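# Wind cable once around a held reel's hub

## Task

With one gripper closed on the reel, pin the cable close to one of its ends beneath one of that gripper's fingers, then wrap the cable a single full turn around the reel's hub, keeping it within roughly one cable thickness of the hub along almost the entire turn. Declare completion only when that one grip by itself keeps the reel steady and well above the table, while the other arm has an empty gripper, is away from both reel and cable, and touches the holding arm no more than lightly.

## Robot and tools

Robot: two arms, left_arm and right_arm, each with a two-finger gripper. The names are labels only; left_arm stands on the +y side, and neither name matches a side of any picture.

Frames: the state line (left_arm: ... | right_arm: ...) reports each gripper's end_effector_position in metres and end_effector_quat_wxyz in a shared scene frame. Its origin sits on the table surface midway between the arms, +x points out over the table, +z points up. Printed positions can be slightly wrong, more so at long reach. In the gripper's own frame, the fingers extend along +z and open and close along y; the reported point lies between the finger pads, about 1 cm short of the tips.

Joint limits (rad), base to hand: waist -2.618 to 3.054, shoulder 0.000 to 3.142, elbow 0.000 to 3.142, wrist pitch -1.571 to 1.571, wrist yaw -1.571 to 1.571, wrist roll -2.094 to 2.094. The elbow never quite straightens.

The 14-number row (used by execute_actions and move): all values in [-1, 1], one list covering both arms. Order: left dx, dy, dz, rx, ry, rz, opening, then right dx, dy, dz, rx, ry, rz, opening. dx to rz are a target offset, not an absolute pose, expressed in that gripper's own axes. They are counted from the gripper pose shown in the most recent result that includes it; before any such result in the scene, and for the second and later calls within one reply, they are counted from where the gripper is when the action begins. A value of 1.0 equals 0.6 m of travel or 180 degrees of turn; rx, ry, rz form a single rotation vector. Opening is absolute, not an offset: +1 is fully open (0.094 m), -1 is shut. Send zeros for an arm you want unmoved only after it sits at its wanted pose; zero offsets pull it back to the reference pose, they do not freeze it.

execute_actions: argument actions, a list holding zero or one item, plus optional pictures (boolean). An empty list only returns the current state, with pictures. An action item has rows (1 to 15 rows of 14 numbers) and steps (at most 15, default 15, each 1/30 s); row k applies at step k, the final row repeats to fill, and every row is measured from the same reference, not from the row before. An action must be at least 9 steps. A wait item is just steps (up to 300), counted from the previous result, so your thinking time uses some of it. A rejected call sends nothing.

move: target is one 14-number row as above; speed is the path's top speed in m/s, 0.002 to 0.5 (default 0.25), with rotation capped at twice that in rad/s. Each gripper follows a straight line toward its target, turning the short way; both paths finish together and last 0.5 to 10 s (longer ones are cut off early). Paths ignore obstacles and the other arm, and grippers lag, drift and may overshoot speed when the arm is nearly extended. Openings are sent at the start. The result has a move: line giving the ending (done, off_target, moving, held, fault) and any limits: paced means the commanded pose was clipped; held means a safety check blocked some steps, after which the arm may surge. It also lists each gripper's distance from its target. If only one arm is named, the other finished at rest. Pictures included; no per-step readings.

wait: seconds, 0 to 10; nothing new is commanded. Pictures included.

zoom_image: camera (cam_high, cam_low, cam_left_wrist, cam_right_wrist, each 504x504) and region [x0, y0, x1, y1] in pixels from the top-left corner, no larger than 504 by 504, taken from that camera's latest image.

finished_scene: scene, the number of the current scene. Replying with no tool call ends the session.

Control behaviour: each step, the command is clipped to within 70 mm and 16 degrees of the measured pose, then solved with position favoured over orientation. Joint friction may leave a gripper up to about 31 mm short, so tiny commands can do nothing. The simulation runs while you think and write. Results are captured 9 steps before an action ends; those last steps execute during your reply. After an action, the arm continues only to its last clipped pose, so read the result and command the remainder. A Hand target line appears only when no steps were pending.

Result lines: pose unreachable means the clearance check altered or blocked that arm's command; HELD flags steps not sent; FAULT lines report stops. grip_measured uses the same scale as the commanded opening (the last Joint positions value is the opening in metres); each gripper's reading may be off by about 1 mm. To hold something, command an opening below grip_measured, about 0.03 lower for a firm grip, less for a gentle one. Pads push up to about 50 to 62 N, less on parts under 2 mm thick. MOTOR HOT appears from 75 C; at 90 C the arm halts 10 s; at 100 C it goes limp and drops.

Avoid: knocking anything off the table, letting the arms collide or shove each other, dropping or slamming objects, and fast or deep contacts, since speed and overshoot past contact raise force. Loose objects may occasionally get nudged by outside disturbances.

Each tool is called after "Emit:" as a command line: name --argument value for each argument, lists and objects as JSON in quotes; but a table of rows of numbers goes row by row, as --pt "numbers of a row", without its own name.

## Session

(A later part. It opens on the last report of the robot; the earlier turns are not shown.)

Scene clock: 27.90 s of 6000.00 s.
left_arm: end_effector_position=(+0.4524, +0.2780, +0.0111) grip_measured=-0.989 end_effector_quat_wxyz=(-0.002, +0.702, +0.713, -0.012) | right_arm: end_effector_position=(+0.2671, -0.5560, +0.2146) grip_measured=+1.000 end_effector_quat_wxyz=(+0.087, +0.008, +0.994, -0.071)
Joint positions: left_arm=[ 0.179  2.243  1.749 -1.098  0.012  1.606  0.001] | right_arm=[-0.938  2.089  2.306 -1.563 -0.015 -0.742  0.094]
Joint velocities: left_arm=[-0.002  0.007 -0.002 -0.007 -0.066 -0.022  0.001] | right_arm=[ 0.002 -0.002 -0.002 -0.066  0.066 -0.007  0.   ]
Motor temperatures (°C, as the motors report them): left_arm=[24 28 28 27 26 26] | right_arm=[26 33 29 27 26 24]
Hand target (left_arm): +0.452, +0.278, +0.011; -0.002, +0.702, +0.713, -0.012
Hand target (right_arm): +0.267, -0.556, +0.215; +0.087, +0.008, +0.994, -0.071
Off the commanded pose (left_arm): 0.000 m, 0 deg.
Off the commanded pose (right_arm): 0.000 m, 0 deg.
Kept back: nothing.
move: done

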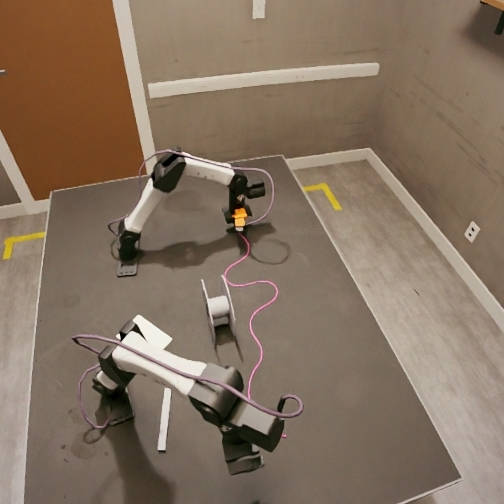

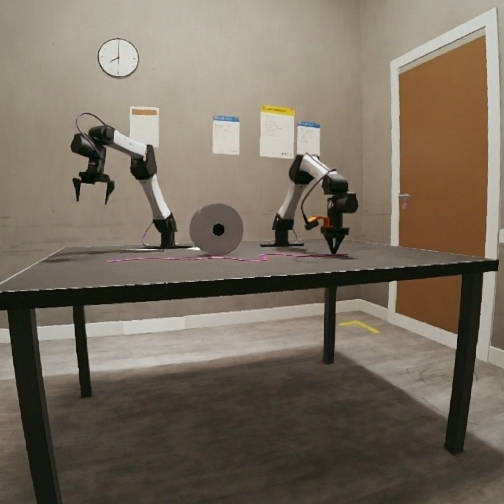

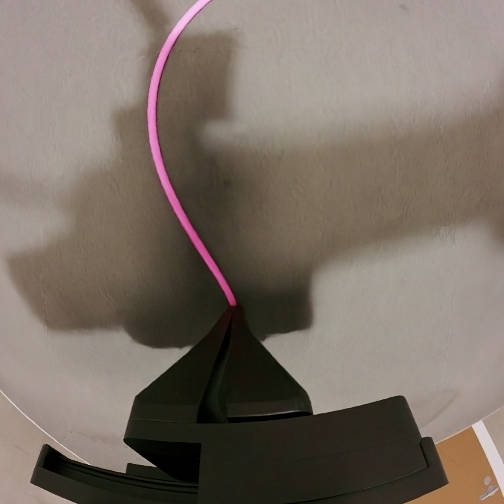

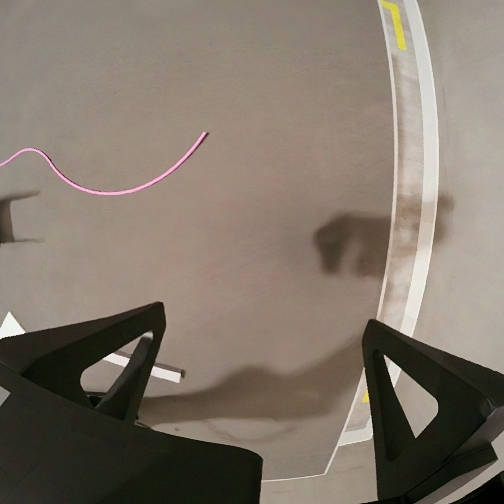

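Emit:
move --target '[0.1,-0.08,-0.06,0,0,0,-1, 0,0,0,0,0,0,1]' --speed 0.1

Scene clock: 29.40 s of 6000.00 s.
left_arm: end_effector_position=(+0.4177, +0.3394, +0.0501) grip_measured=-0.989 end_effector_quat_wxyz=(+0.009, +0.698, +0.716, +0.003) | right_arm: end_effector_position=(+0.2671, -0.5560, +0.2146) grip_measured=+1.000 end_effector_quat_wxyz=(+0.087, +0.008, +0.994, -0.071)
Joint positions: left_arm=[ 0.338  2.067  1.629 -1.117  0.012  1.755  0.001] | right_arm=[-0.938  2.089  2.306 -1.563 -0.015 -0.742  0.094]
Joint velocities: left_arm=[ 0.012 -0.012 -0.027  0.022 -0.11   0.022 -0.001] | right_arm=[-0.002 -0.002 -0.002  0.007 -0.066  0.022  0.   ]
Motor temperatures (°C, as the motors report them): left_arm=[24 29 28 27 26 26] | right_arm=[26 33 29 27 26 24]
Hand target (left_arm): +0.405, +0.338, +0.047; -0.001, +0.701, +0.713, -0.013
Hand target (right_arm): +0.267, -0.556, +0.215; +0.087, +0.008, +0.994, -0.071
Off the commanded pose (left_arm): 0.014 m, 2 deg.
Off the commanded pose (right_arm): 0.000 m, 0 deg.
Kept back: nothing.
move: off_target (left_arm)

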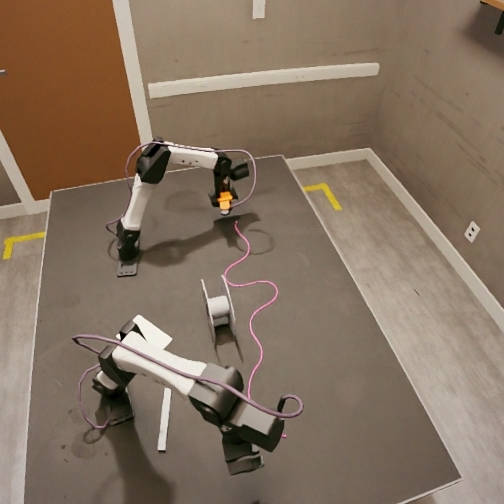

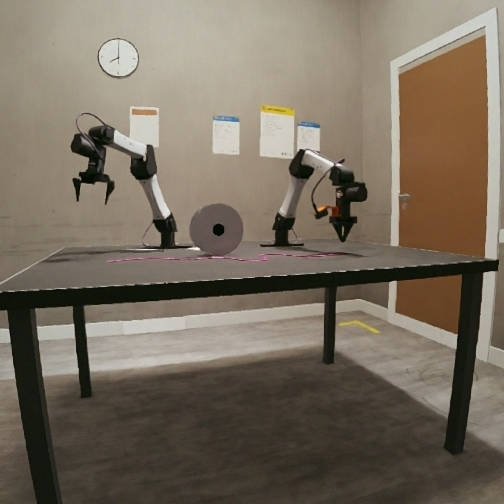

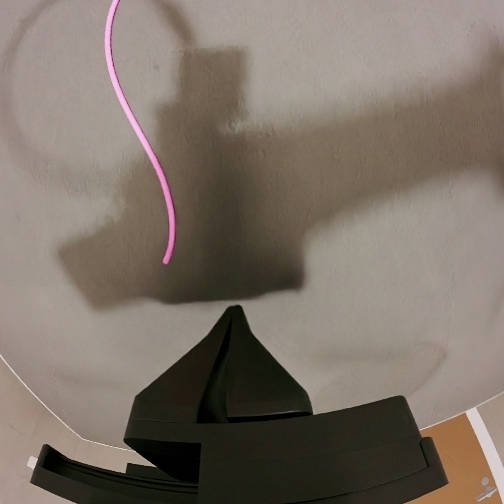

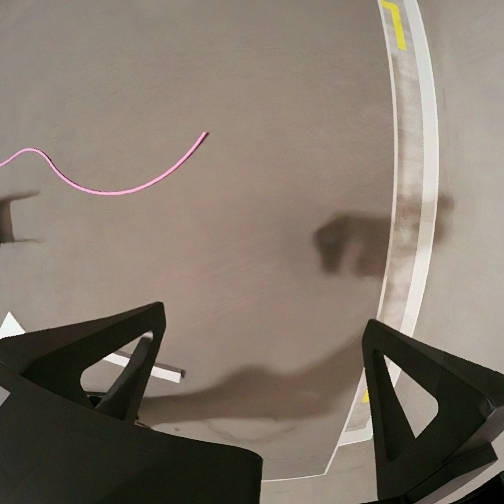

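Emit:
move --target '[-0.1,0.06,0,0,0,0,-0.1, 0,0,0,0,0,0,1]' --speed 0.1

Emit:
move --target '[0,0,0.095,0,0,0,-0.1, 0,0,0,0,0,0,1]' --speed 0.05

Emit:
move --target '[0,0,0,0,0,0,-0.93, 0,0,0,0,0,0,1]'

Scene clock: 30.93 s of 6000.00 s.
left_arm: end_effector_position=(+0.4549, +0.2803, +0.0566) grip_measured=-0.102 end_effector_quat_wxyz=(+0.019, +0.702, +0.712, +0.012) | right_arm: end_effector_position=(+0.2671, -0.5560, +0.2146) grip_measured=+1.000 end_effector_quat_wxyz=(+0.087, +0.008, +0.994, -0.071)
Joint positions: left_arm=[ 0.184  2.154  1.789 -1.163  0.012  1.612  0.042] | right_arm=[-0.938  2.089  2.306 -1.563 -0.015 -0.742  0.094]
Joint velocities: left_arm=[-0.027 -0.007 -0.002 -0.051 -0.007  0.007  0.   ] | right_arm=[ 0.002  0.007 -0.007 -0.007 -0.037 -0.139  0.   ]
Motor temperatures (°C, as the motors report them): left_arm=[24 29 28 27 26 26] | right_arm=[26 33 29 27 26 24]
Hand target (left_arm): +0.455, +0.281, +0.051; +0.009, +0.698, +0.716, +0.004
Hand target (right_arm): +0.267, -0.556, +0.215; +0.087, +0.008, +0.994, -0.071
Off the commanded pose (left_arm): 0.005 m, 2 deg.
Off the commanded pose (right_arm): 0.000 m, 0 deg.
Kept back: nothing.
move: done

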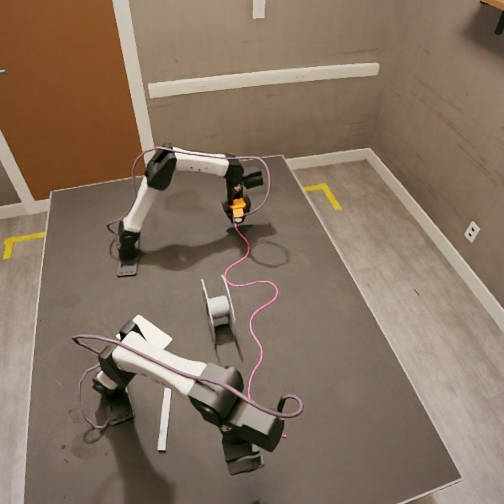

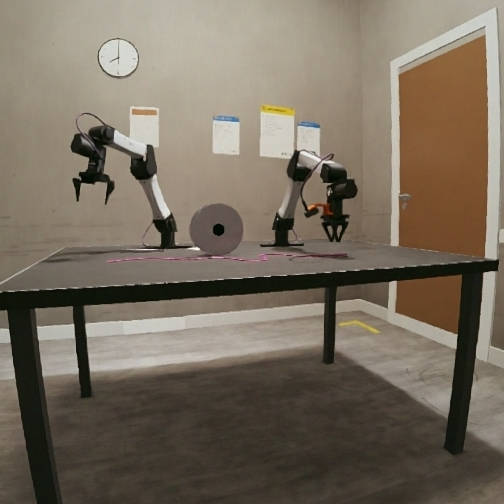

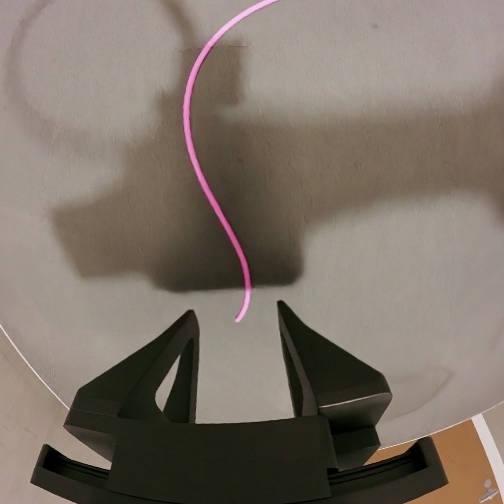

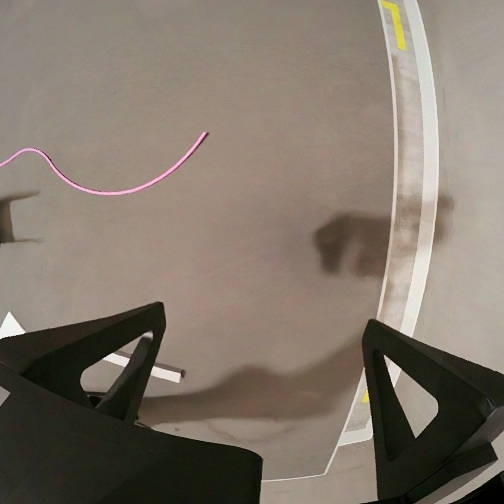

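Scene clock: 32.50 s of 6000.00 s.
left_arm: end_effector_position=(+0.4647, +0.2808, +0.0175) grip_measured=-0.102 end_effector_quat_wxyz=(+0.031, +0.701, +0.712, +0.025) | right_arm: end_effector_position=(+0.2671, -0.5560, +0.2146) grip_measured=+1.000 end_effector_quat_wxyz=(+0.087, +0.008, +0.994, -0.071)
Joint positions: left_arm=[ 0.184  2.19   1.686 -0.988  0.012  1.611  0.042] | right_arm=[-0.938  2.089  2.306 -1.563 -0.015 -0.742  0.094]
Joint velocities: left_arm=[ 0.032 -0.012 -0.002  0.022  0.007  0.051 -0.001] | right_arm=[-0.017 -0.012 -0.007 -0.007 -0.022 -0.081  0.   ]
Motor temperatures (°C, as the motors report them): left_arm=[24 30 28 27 26 26] | right_arm=[26 34 29 27 26 24]
Hand target (left_arm): +0.457, +0.280, +0.000; +0.019, +0.702, +0.712, +0.012
Hand target (right_arm): +0.267, -0.556, +0.215; +0.087, +0.008, +0.994, -0.071
Off the commanded pose (left_arm): 0.019 m, 2 deg.
Off the commanded pose (right_arm): 0.000 m, 0 deg.
Kept back: nothing.
move: off_target (left_arm)

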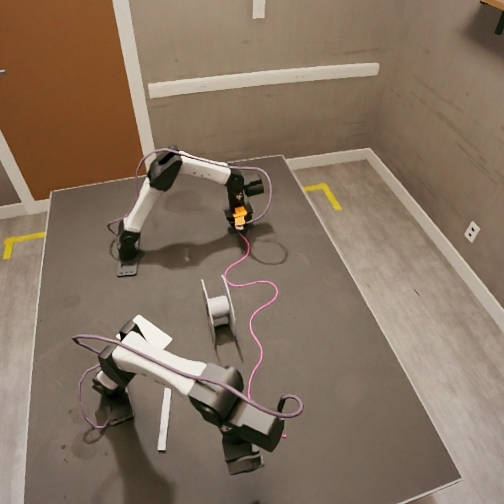

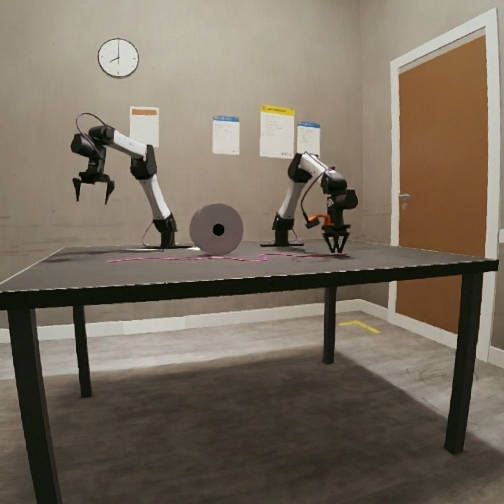

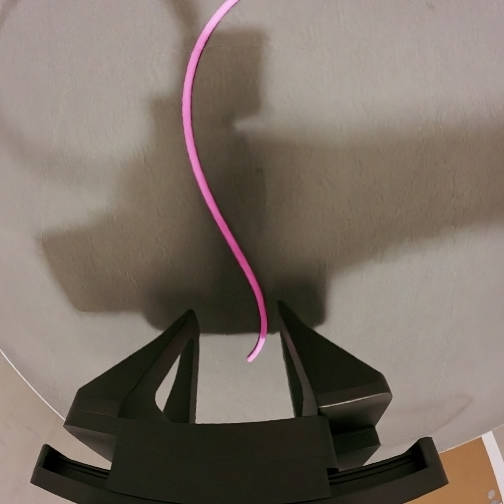

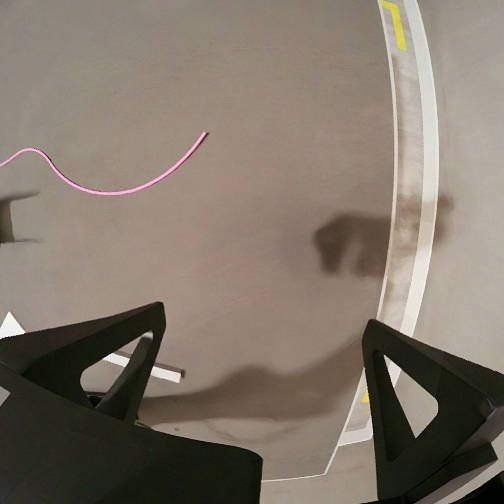

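Scene clock: 33.00 s of 6000.00 s.
left_arm: end_effector_position=(+0.4647, +0.2808, +0.0175) grip_measured=-0.928 end_effector_quat_wxyz=(+0.031, +0.701, +0.712, +0.025) | right_arm: end_effector_position=(+0.2671, -0.5560, +0.2146) grip_measured=+1.000 end_effector_quat_wxyz=(+0.087, +0.008, +0.994, -0.071)
Joint positions: left_arm=[ 0.184  2.19   1.686 -0.988  0.012  1.611  0.003] | right_arm=[-0.938  2.089  2.306 -1.563 -0.015 -0.742  0.094]
Joint velocities: left_arm=[-0.002 -0.012 -0.002  0.007 -0.066  0.007 -0.001] | right_arm=[-0.002  0.007 -0.017  0.051  0.037 -0.007  0.   ]
Motor temperatures (°C, as the motors report them): left_arm=[24 30 28 27 26 26] | right_arm=[26 34 29 27 26 24]
Hand target (left_arm): +0.465, +0.281, +0.018; +0.031, +0.701, +0.712, +0.025
Hand target (right_arm): +0.267, -0.556, +0.215; +0.087, +0.008, +0.994, -0.071
Off the commanded pose (left_arm): 0.000 m, 0 deg.
Off the commanded pose (right_arm): 0.000 m, 0 deg.
Kept back: nothing.
move: done

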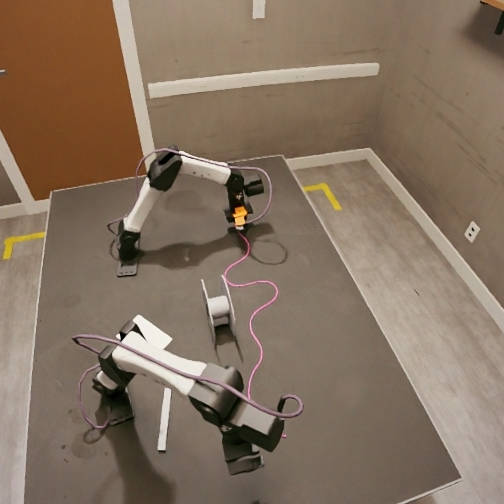

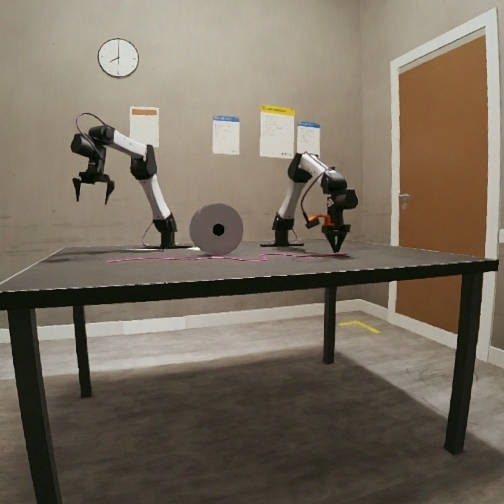

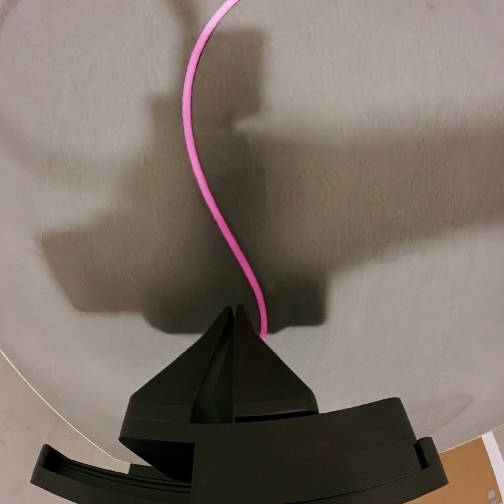

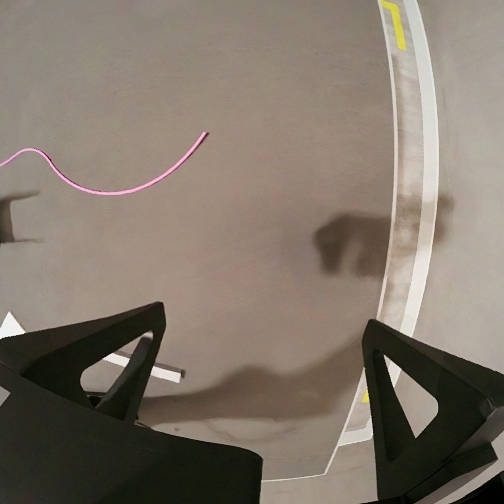

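Emit:
move --target '[0,0,0,0,0,0,0.1, 0,0,0,0,0,0,1]'

Emit:
move --target '[0,-0.03,0.05,0.025,0,0,0.1, 0,0,0,0,0,0,1]' --speed 0.05

Scene clock: 35.13 s of 6000.00 s.
left_arm: end_effector_position=(+0.4647, +0.2808, +0.0175) grip_measured=+0.098 end_effector_quat_wxyz=(+0.031, +0.701, +0.712, +0.025) | right_arm: end_effector_position=(+0.2671, -0.5560, +0.2146) grip_measured=+1.000 end_effector_quat_wxyz=(+0.087, +0.008, +0.994, -0.071)
Joint positions: left_arm=[ 0.184  2.19   1.686 -0.988  0.012  1.611  0.052] | right_arm=[-0.938  2.089  2.306 -1.563 -0.015 -0.742  0.094]
Joint velocities: left_arm=[ 0.002 -0.007 -0.007  0.051  0.051  0.037 -0.002] | right_arm=[ 0.007 -0.022 -0.017 -0.051  0.037 -0.022  0.   ]
Motor temperatures (°C, as the motors report them): left_arm=[24 31 28 27 26 26] | right_arm=[26 34 29 27 26 24]
Hand target (left_arm): +0.465, +0.281, +0.018; +0.031, +0.701, +0.712, +0.025
Hand target (right_arm): +0.267, -0.556, +0.215; +0.087, +0.008, +0.994, -0.071
Off the commanded pose (left_arm): 0.000 m, 0 deg.
Off the commanded pose (right_arm): 0.000 m, 0 deg.
Kept back: nothing.
move: done

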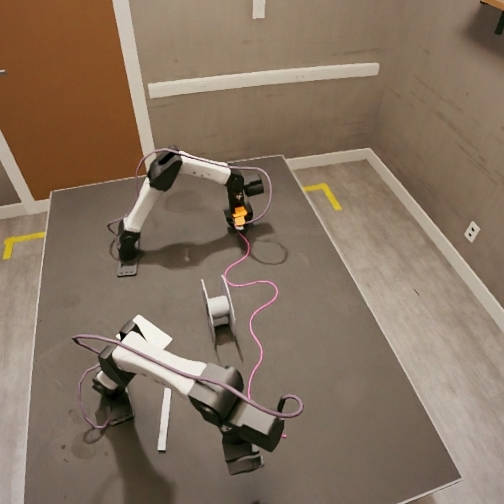

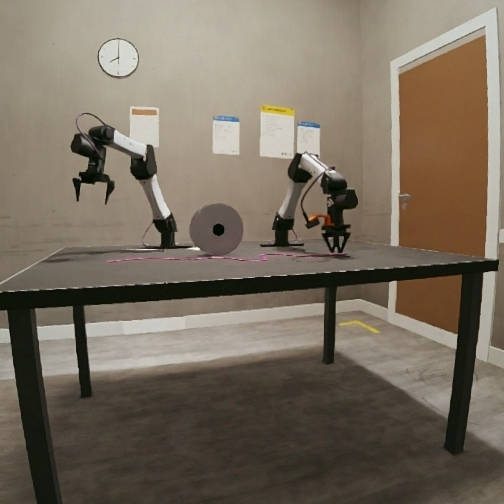

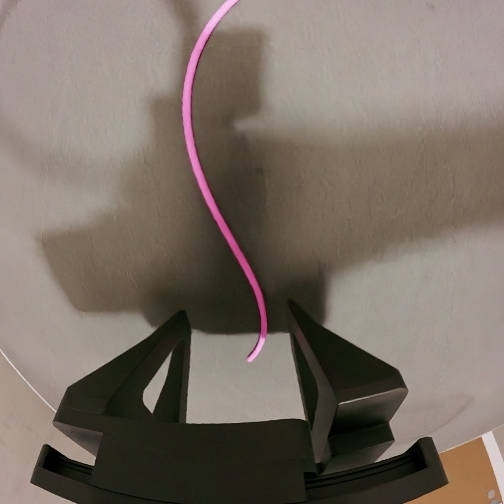

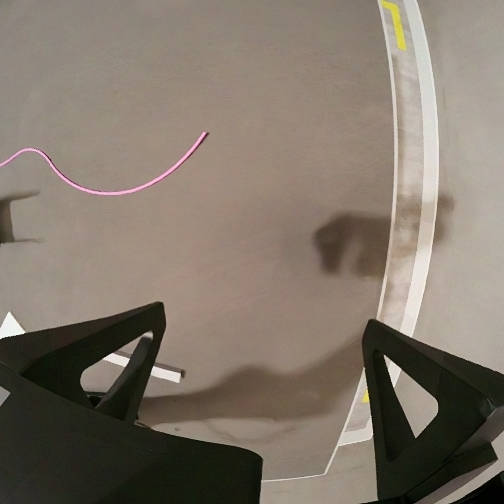

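Scene clock: 36.20 s of 6000.00 s.
left_arm: end_effector_position=(+0.4632, +0.2807, +0.0101) grip_measured=+0.098 end_effector_quat_wxyz=(+0.025, +0.702, +0.712, +0.019) | right_arm: end_effector_position=(+0.2671, -0.5560, +0.2146) grip_measured=+1.000 end_effector_quat_wxyz=(+0.087, +0.008, +0.994, -0.071)
Joint positions: left_arm=[ 0.184  2.208  1.686 -0.987  0.012  1.611  0.052] | right_arm=[-0.938  2.089  2.306 -1.563 -0.015 -0.742  0.094]
Joint velocities: left_arm=[-0.012  0.002 -0.007 -0.051  0.022 -0.007  0.   ] | right_arm=[-0.022 -0.012 -0.032 -0.051  0.037 -0.066  0.   ]
Motor temperatures (°C, as the motors report them): left_arm=[24 31 28 27 26 26] | right_arm=[26 34 29 27 26 24]
Hand target (left_arm): +0.449, +0.280, -0.013; +0.003, +0.702, +0.712, -0.003
Hand target (right_arm): +0.267, -0.556, +0.215; +0.087, +0.008, +0.994, -0.071
Off the commanded pose (left_arm): 0.028 m, 4 deg.
Off the commanded pose (right_arm): 0.000 m, 0 deg.
Kept back: nothing.
move: off_target (left_arm)

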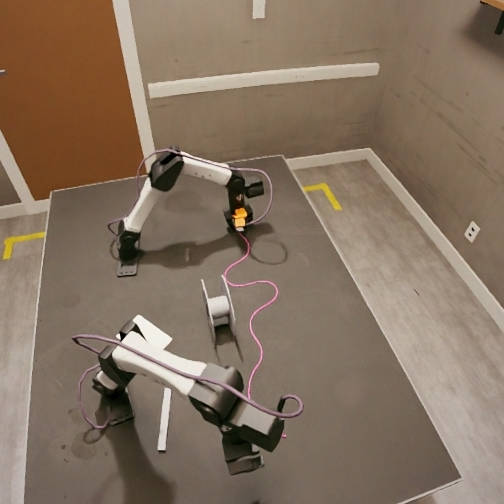

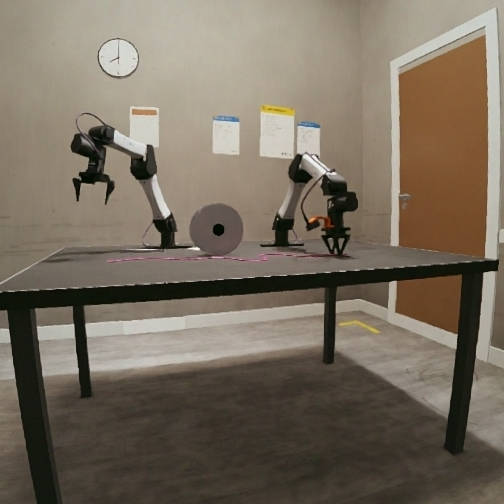

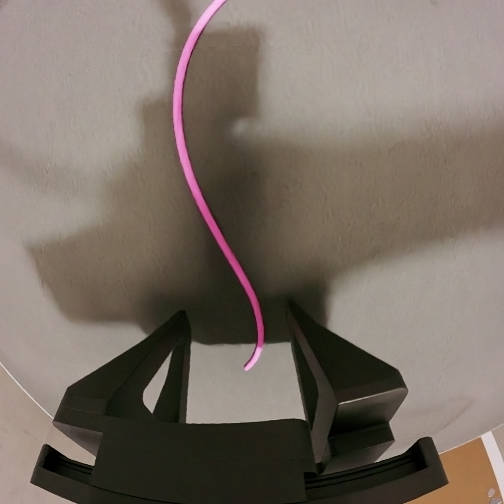

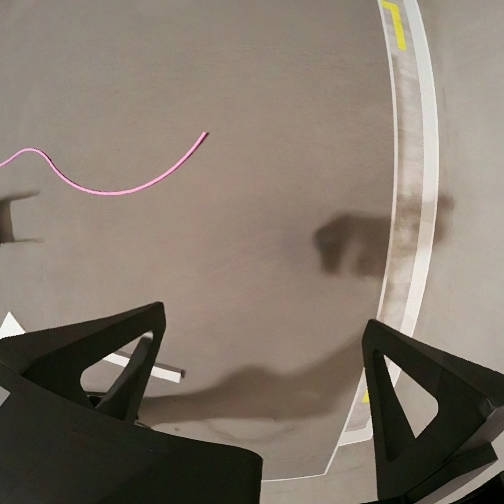

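Probably on the table. Close while keeping the press down.

Emit:
move --target '[0,-0.025,0.04,0.02,0,0,-0.95, 0,0,0,0,0,0,1]' --speed 0.05

Scene clock: 37.30 s of 6000.00 s.
left_arm: end_effector_position=(+0.4632, +0.2807, +0.0101) grip_measured=-0.945 end_effector_quat_wxyz=(+0.025, +0.702, +0.712, +0.019) | right_arm: end_effector_position=(+0.2671, -0.5560, +0.2146) grip_measured=+1.000 end_effector_quat_wxyz=(+0.087, +0.008, +0.994, -0.071)
Joint positions: left_arm=[ 0.184  2.208  1.686 -0.987  0.012  1.611  0.003] | right_arm=[-0.938  2.089  2.306 -1.563 -0.015 -0.742  0.094]
Joint velocities: left_arm=[ 0.017 -0.017 -0.007 -0.007 -0.007  0.066 -0.001] | right_arm=[ 0.012  0.007 -0.002 -0.037  0.022  0.007  0.   ]
Motor temperatures (°C, as the motors report them): left_arm=[24 31 28 27 26 26] | right_arm=[26 34 29 27 26 24]
Hand target (left_arm): +0.449, +0.280, -0.014; +0.003, +0.702, +0.712, -0.004
Hand target (right_arm): +0.267, -0.556, +0.215; +0.087, +0.008, +0.994, -0.071
Off the commanded pose (left_arm): 0.028 m, 4 deg.
Off the commanded pose (right_arm): 0.000 m, 0 deg.
Kept back: nothing.
move: off_target (left_arm)

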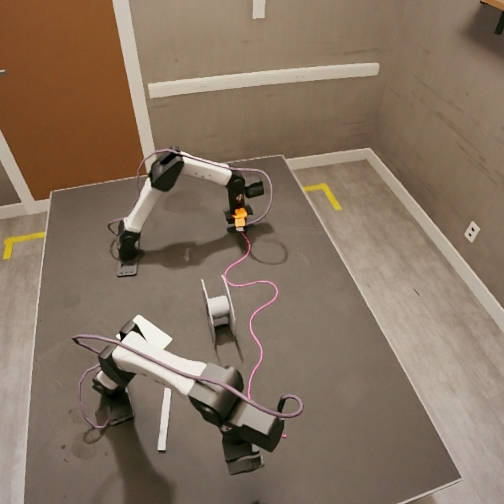

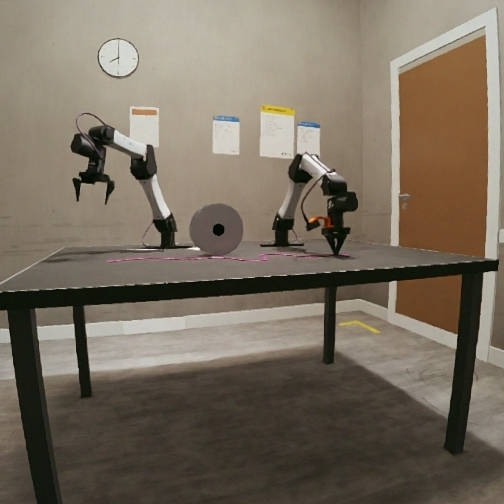

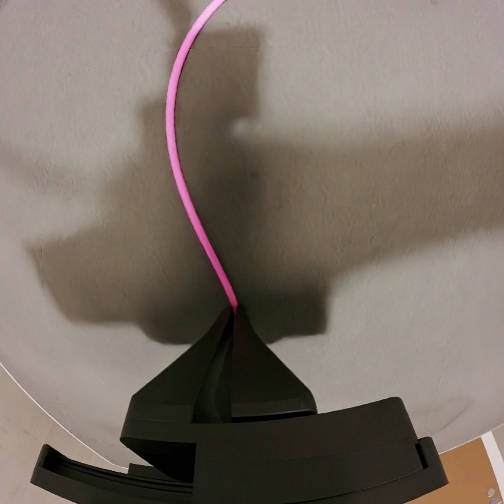

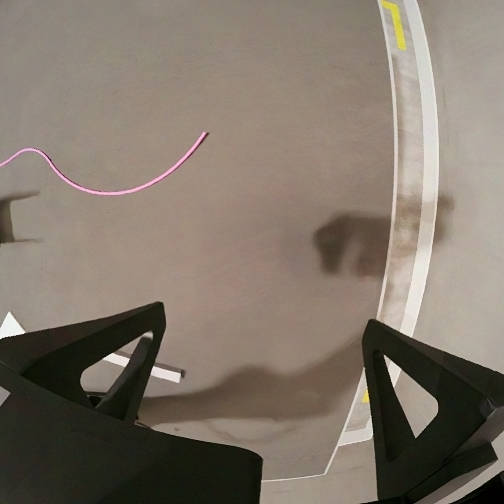

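Emit:
move --target '[0,0,0,0,0,0,-0.3, 0,0,0,0,0,0,1]'

Emit:
move --target '[0,-0.03,0.07,0.02,0,0,-0.3, 0,0,0,0,0,0,1]' --speed 0.05

Emit:
move --target '[0,0,0.02,0,0,0,-1, 0,0,0,0,0,0,1]'

Scene clock: 38.37 s of 6000.00 s.
left_arm: end_effector_position=(+0.4632, +0.2807, +0.0101) grip_measured=-0.302 end_effector_quat_wxyz=(+0.025, +0.702, +0.712, +0.019) | right_arm: end_effector_position=(+0.2671, -0.5560, +0.2146) grip_measured=+1.000 end_effector_quat_wxyz=(+0.087, +0.008, +0.994, -0.071)
Joint positions: left_arm=[ 0.184  2.208  1.686 -0.987  0.012  1.611  0.033] | right_arm=[-0.938  2.089  2.306 -1.563 -0.015 -0.742  0.094]
Joint velocities: left_arm=[-0.017 -0.007 -0.002 -0.095  0.007  0.022 -0.001] | right_arm=[ 0.002 -0.012  0.027  0.051  0.007 -0.007  0.   ]
Motor temperatures (°C, as the motors report them): left_arm=[24 32 28 27 26 26] | right_arm=[26 34 29 27 26 24]
Hand target (left_arm): +0.463, +0.281, +0.010; +0.025, +0.702, +0.712, +0.019
Hand target (right_arm): +0.267, -0.556, +0.215; +0.087, +0.008, +0.994, -0.071
Off the commanded pose (left_arm): 0.000 m, 0 deg.
Off the commanded pose (right_arm): 0.000 m, 0 deg.
Kept back: nothing.
move: done

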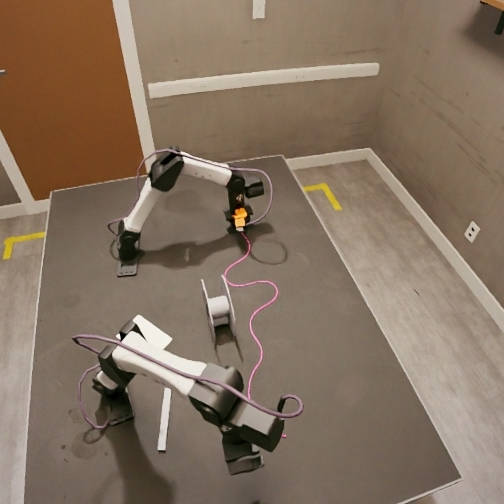

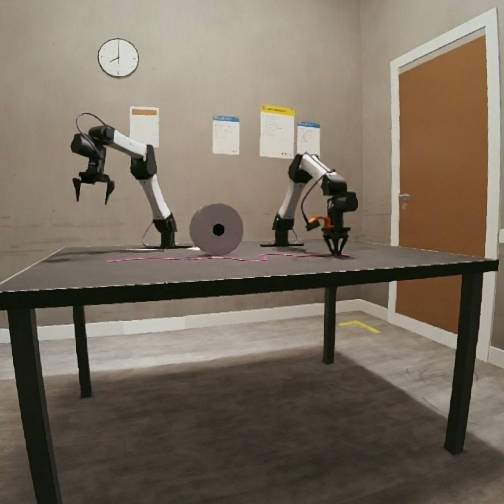

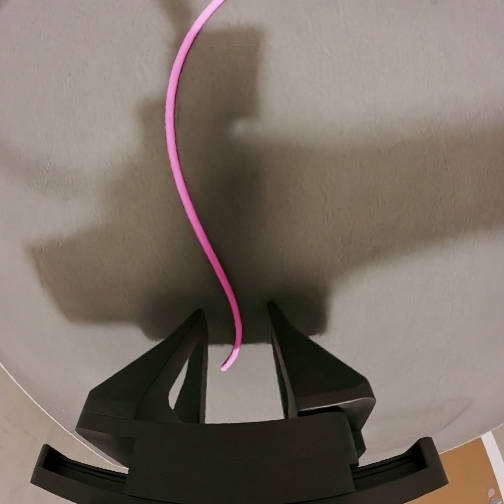

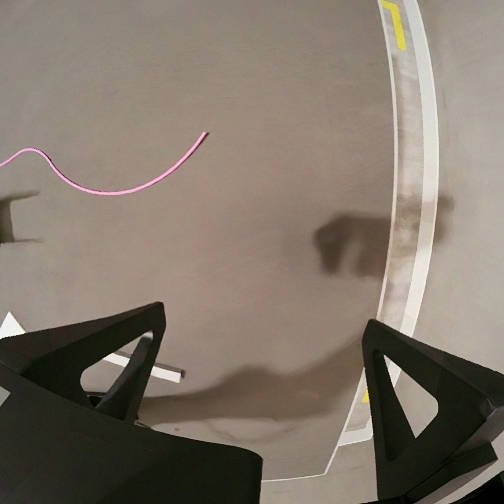

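Scene clock: 39.53 s of 6000.00 s.
left_arm: end_effector_position=(+0.4654, +0.2808, +0.0078) grip_measured=-0.302 end_effector_quat_wxyz=(+0.029, +0.701, +0.712, +0.023) | right_arm: end_effector_position=(+0.2671, -0.5560, +0.2146) grip_measured=+1.000 end_effector_quat_wxyz=(+0.087, +0.008, +0.994, -0.071)
Joint positions: left_arm=[ 0.184  2.208  1.676 -0.965  0.012  1.611  0.033] | right_arm=[-0.938  2.089  2.306 -1.563 -0.015 -0.742  0.094]
Joint velocities: left_arm=[-0.007 -0.002 -0.007 -0.022 -0.125  0.066 -0.002] | right_arm=[ 0.007 -0.012 -0.012  0.007 -0.037 -0.037  0.   ]
Motor temperatures (°C, as the motors report them): left_arm=[24 32 28 27 26 26] | right_arm=[26 34 29 27 26 24]
Hand target (left_arm): +0.446, +0.280, -0.030; +0.002, +0.702, +0.712, -0.004
Hand target (right_arm): +0.267, -0.556, +0.215; +0.087, +0.008, +0.994, -0.071
Off the commanded pose (left_arm): 0.044 m, 4 deg.
Off the commanded pose (right_arm): 0.000 m, 0 deg.
Kept back: nothing.
move: off_target (left_arm)

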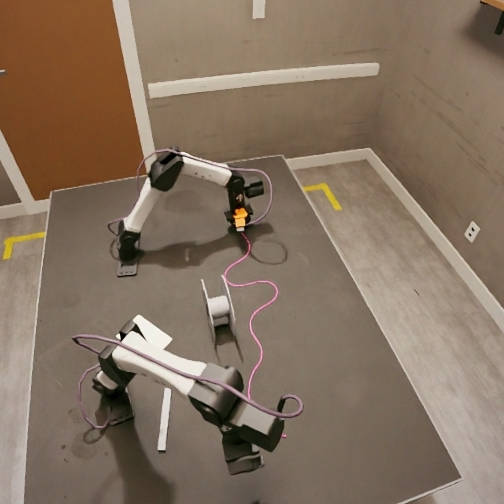

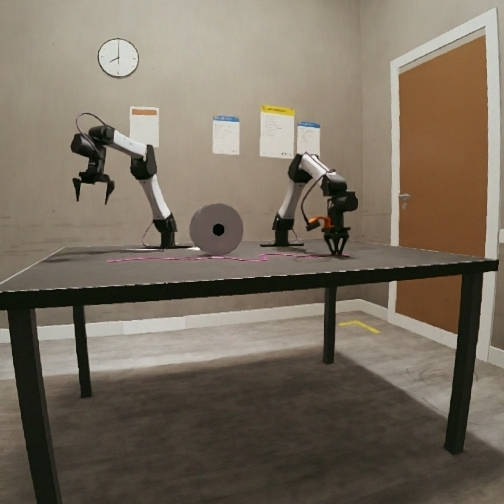

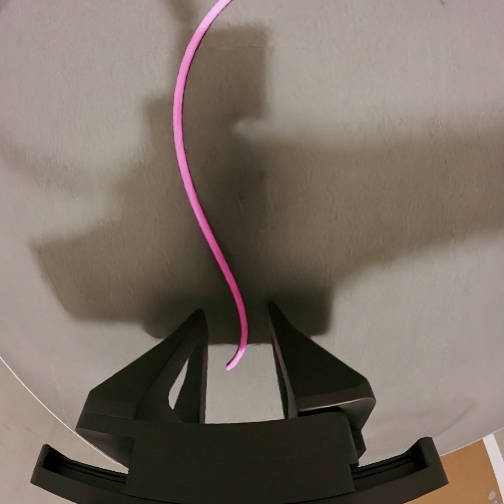

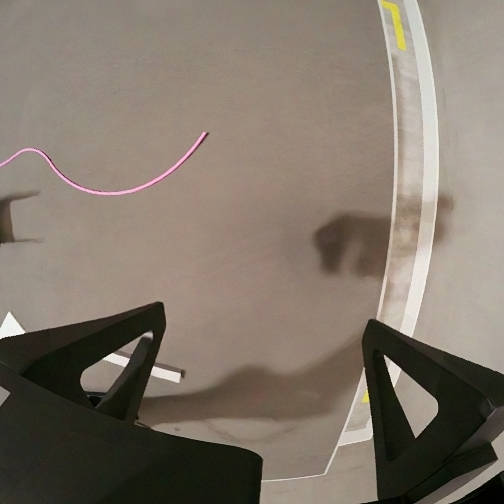

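Scene clock: 40.23 s of 6000.00 s.
left_arm: end_effector_position=(+0.4707, +0.2811, +0.0099) grip_measured=-0.973 end_effector_quat_wxyz=(+0.037, +0.701, +0.711, +0.032) | right_arm: end_effector_position=(+0.2671, -0.5560, +0.2146) grip_measured=+1.000 end_effector_quat_wxyz=(+0.087, +0.008, +0.994, -0.071)
Joint positions: left_arm=[ 0.184  2.204  1.676 -0.946  0.012  1.611  0.001] | right_arm=[-0.938  2.089  2.306 -1.563 -0.015 -0.742  0.094]
Joint velocities: left_arm=[-0.027 -0.017 -0.007  0.037  0.037  0.007  0.   ] | right_arm=[-0.012  0.002  0.012  0.037  0.007 -0.022  0.   ]
Motor temperatures (°C, as the motors report them): left_arm=[24 32 28 27 26 26] | right_arm=[26 34 29 27 26 24]
Hand target (left_arm): +0.466, +0.281, -0.004; +0.029, +0.701, +0.712, +0.023
Hand target (right_arm): +0.267, -0.556, +0.215; +0.087, +0.008, +0.994, -0.071
Off the commanded pose (left_arm): 0.015 m, 1 deg.
Off the commanded pose (right_arm): 0.000 m, 0 deg.
Kept back: nothing.
move: off_target (left_arm)

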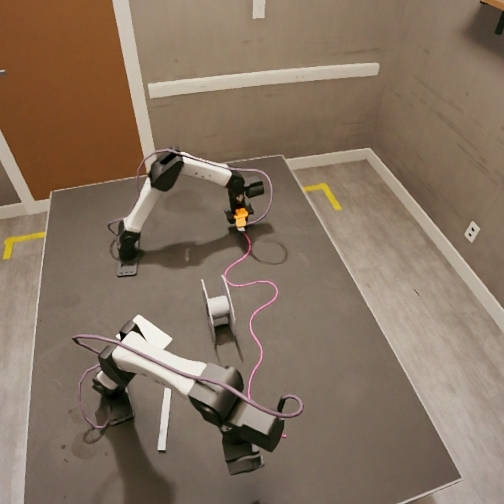

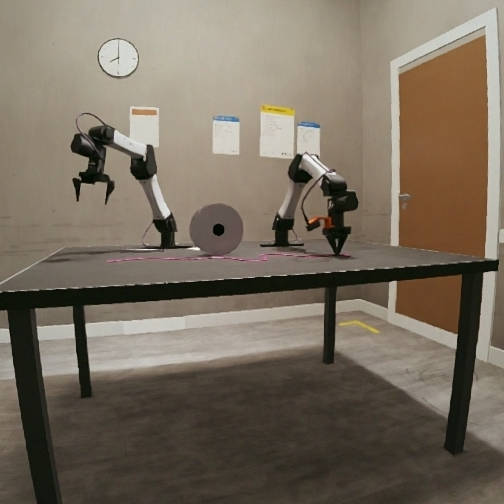

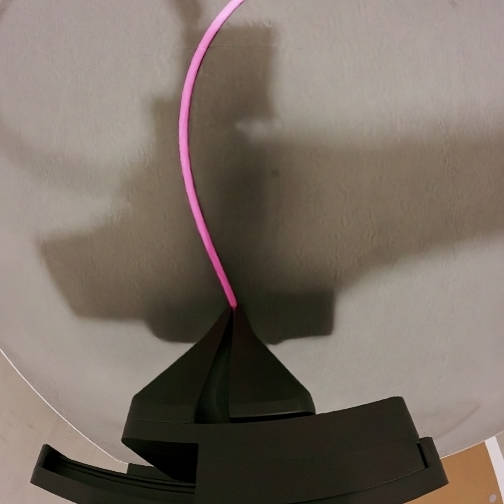

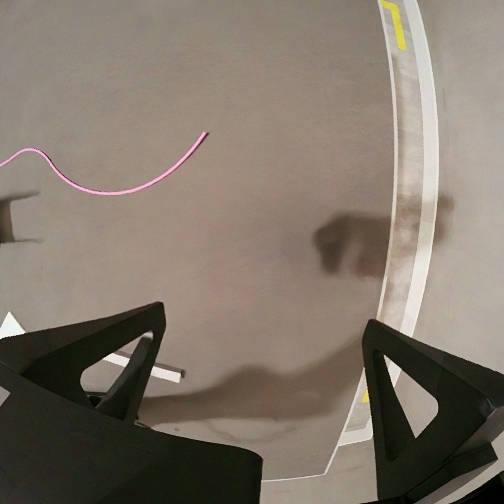

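Emit:
move --target '[0,-0.04,0.07,0.03,0,0,-0.7, 0,0,0,0,0,0,1]' --speed 0.03

Emit:
move --target '[0,-0.03,0.06,0.02,0,0,-0.94, 0,0,0,0,0,0,1]' --speed 0.5

Scene clock: 42.40 s of 6000.00 s.
left_arm: end_effector_position=(+0.4714, +0.2812, +0.0083) grip_measured=-0.702 end_effector_quat_wxyz=(+0.038, +0.701, +0.711, +0.033) | right_arm: end_effector_position=(+0.2671, -0.5560, +0.2146) grip_measured=+1.000 end_effector_quat_wxyz=(+0.087, +0.008, +0.994, -0.071)
Joint positions: left_arm=[ 0.184  2.207  1.673 -0.938  0.012  1.611  0.014] | right_arm=[-0.938  2.089  2.306 -1.563 -0.015 -0.742  0.094]
Joint velocities: left_arm=[-0.017 -0.017 -0.012  0.037 -0.095 -0.081  0.   ] | right_arm=[-0.017 -0.007 -0.007  0.007 -0.007  0.007  0.   ]
Motor temperatures (°C, as the motors report them): left_arm=[24 32 28 27 26 26] | right_arm=[26 35 29 27 26 24]
Hand target (left_arm): +0.449, +0.281, -0.031; +0.004, +0.702, +0.712, -0.002
Hand target (right_arm): +0.267, -0.556, +0.215; +0.087, +0.008, +0.994, -0.071
Off the commanded pose (left_arm): 0.047 m, 6 deg.
Off the commanded pose (right_arm): 0.000 m, 0 deg.
Kept back: nothing.
move: off_target (left_arm)

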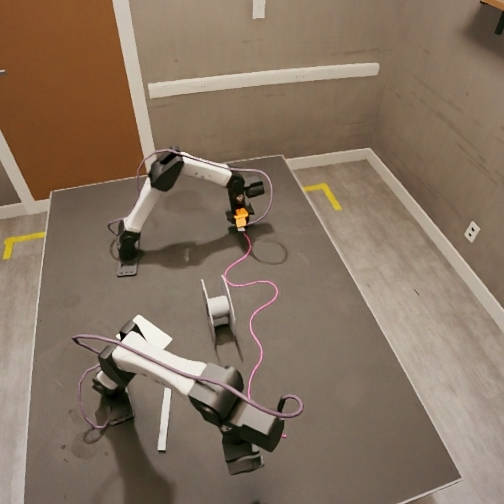

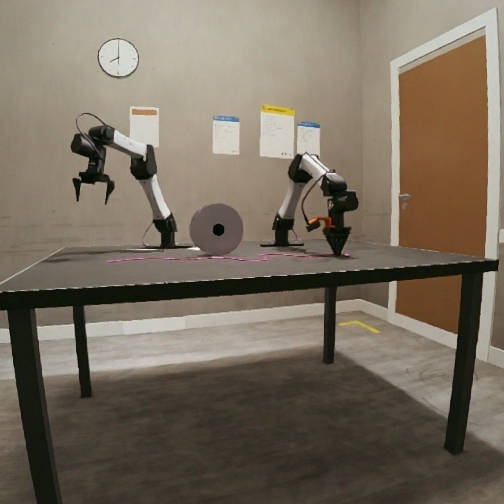

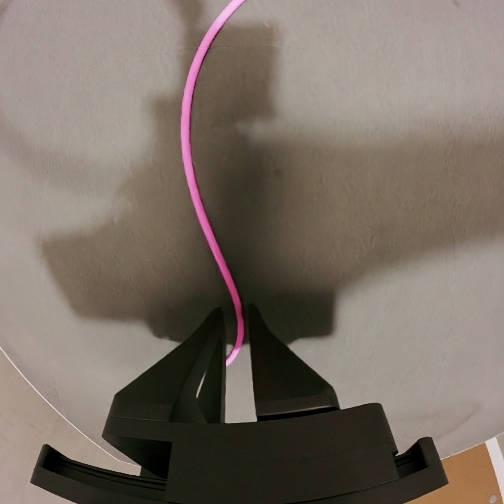

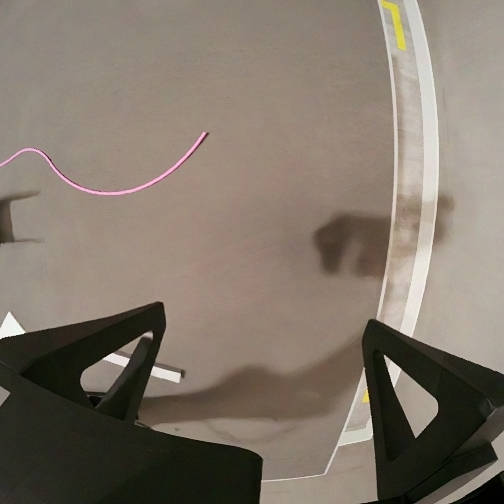

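Scene clock: 43.10 s of 6000.00 s.
left_arm: end_effector_position=(+0.4717, +0.2812, +0.0073) grip_measured=-0.935 end_effector_quat_wxyz=(+0.039, +0.701, +0.711, +0.034) | right_arm: end_effector_position=(+0.2671, -0.5560, +0.2146) grip_measured=+1.000 end_effector_quat_wxyz=(+0.087, +0.008, +0.994, -0.071)
Joint positions: left_arm=[ 0.184  2.205  1.667 -0.929  0.012  1.611  0.003] | right_arm=[-0.938  2.089  2.306 -1.563 -0.015 -0.742  0.094]
Joint velocities: left_arm=[-0.002 -0.027 -0.012 -0.022 -0.051  0.022 -0.001] | right_arm=[ 0.007 -0.007 -0.027 -0.007 -0.007  0.037  0.   ]
Motor temperatures (°C, as the motors report them): left_arm=[24 32 28 27 26 26] | right_arm=[26 35 29 27 26 24]
Hand target (left_arm): +0.455, +0.281, -0.027; +0.015, +0.702, +0.712, +0.010
Hand target (right_arm): +0.267, -0.556, +0.215; +0.087, +0.008, +0.994, -0.071
Off the commanded pose (left_arm): 0.039 m, 4 deg.
Off the commanded pose (right_arm): 0.000 m, 0 deg.
Kept back: nothing.
move: off_target (left_arm)

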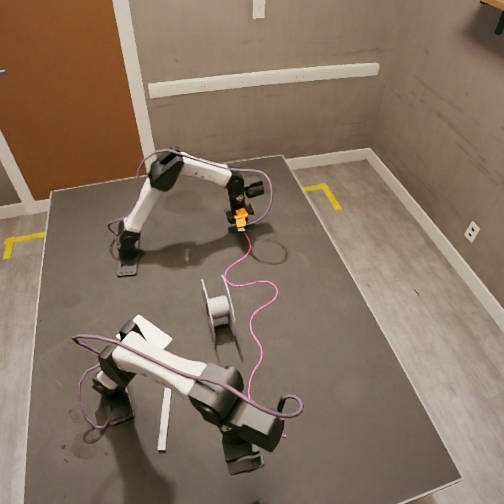

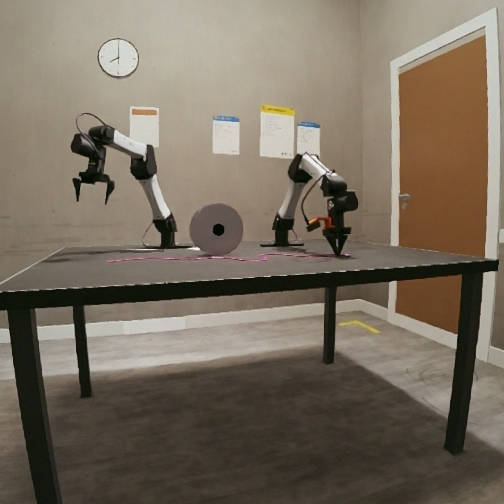

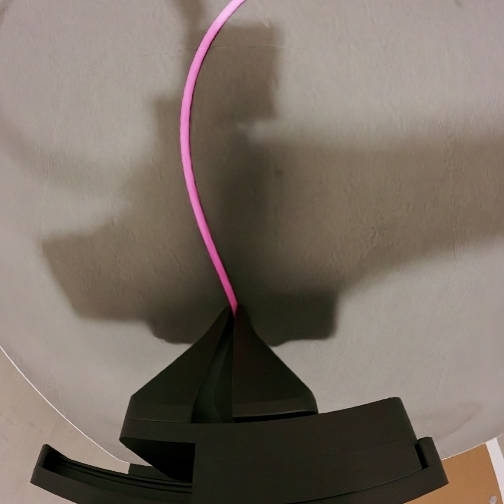

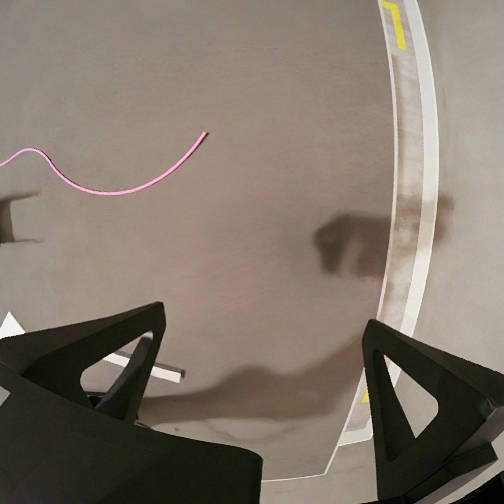

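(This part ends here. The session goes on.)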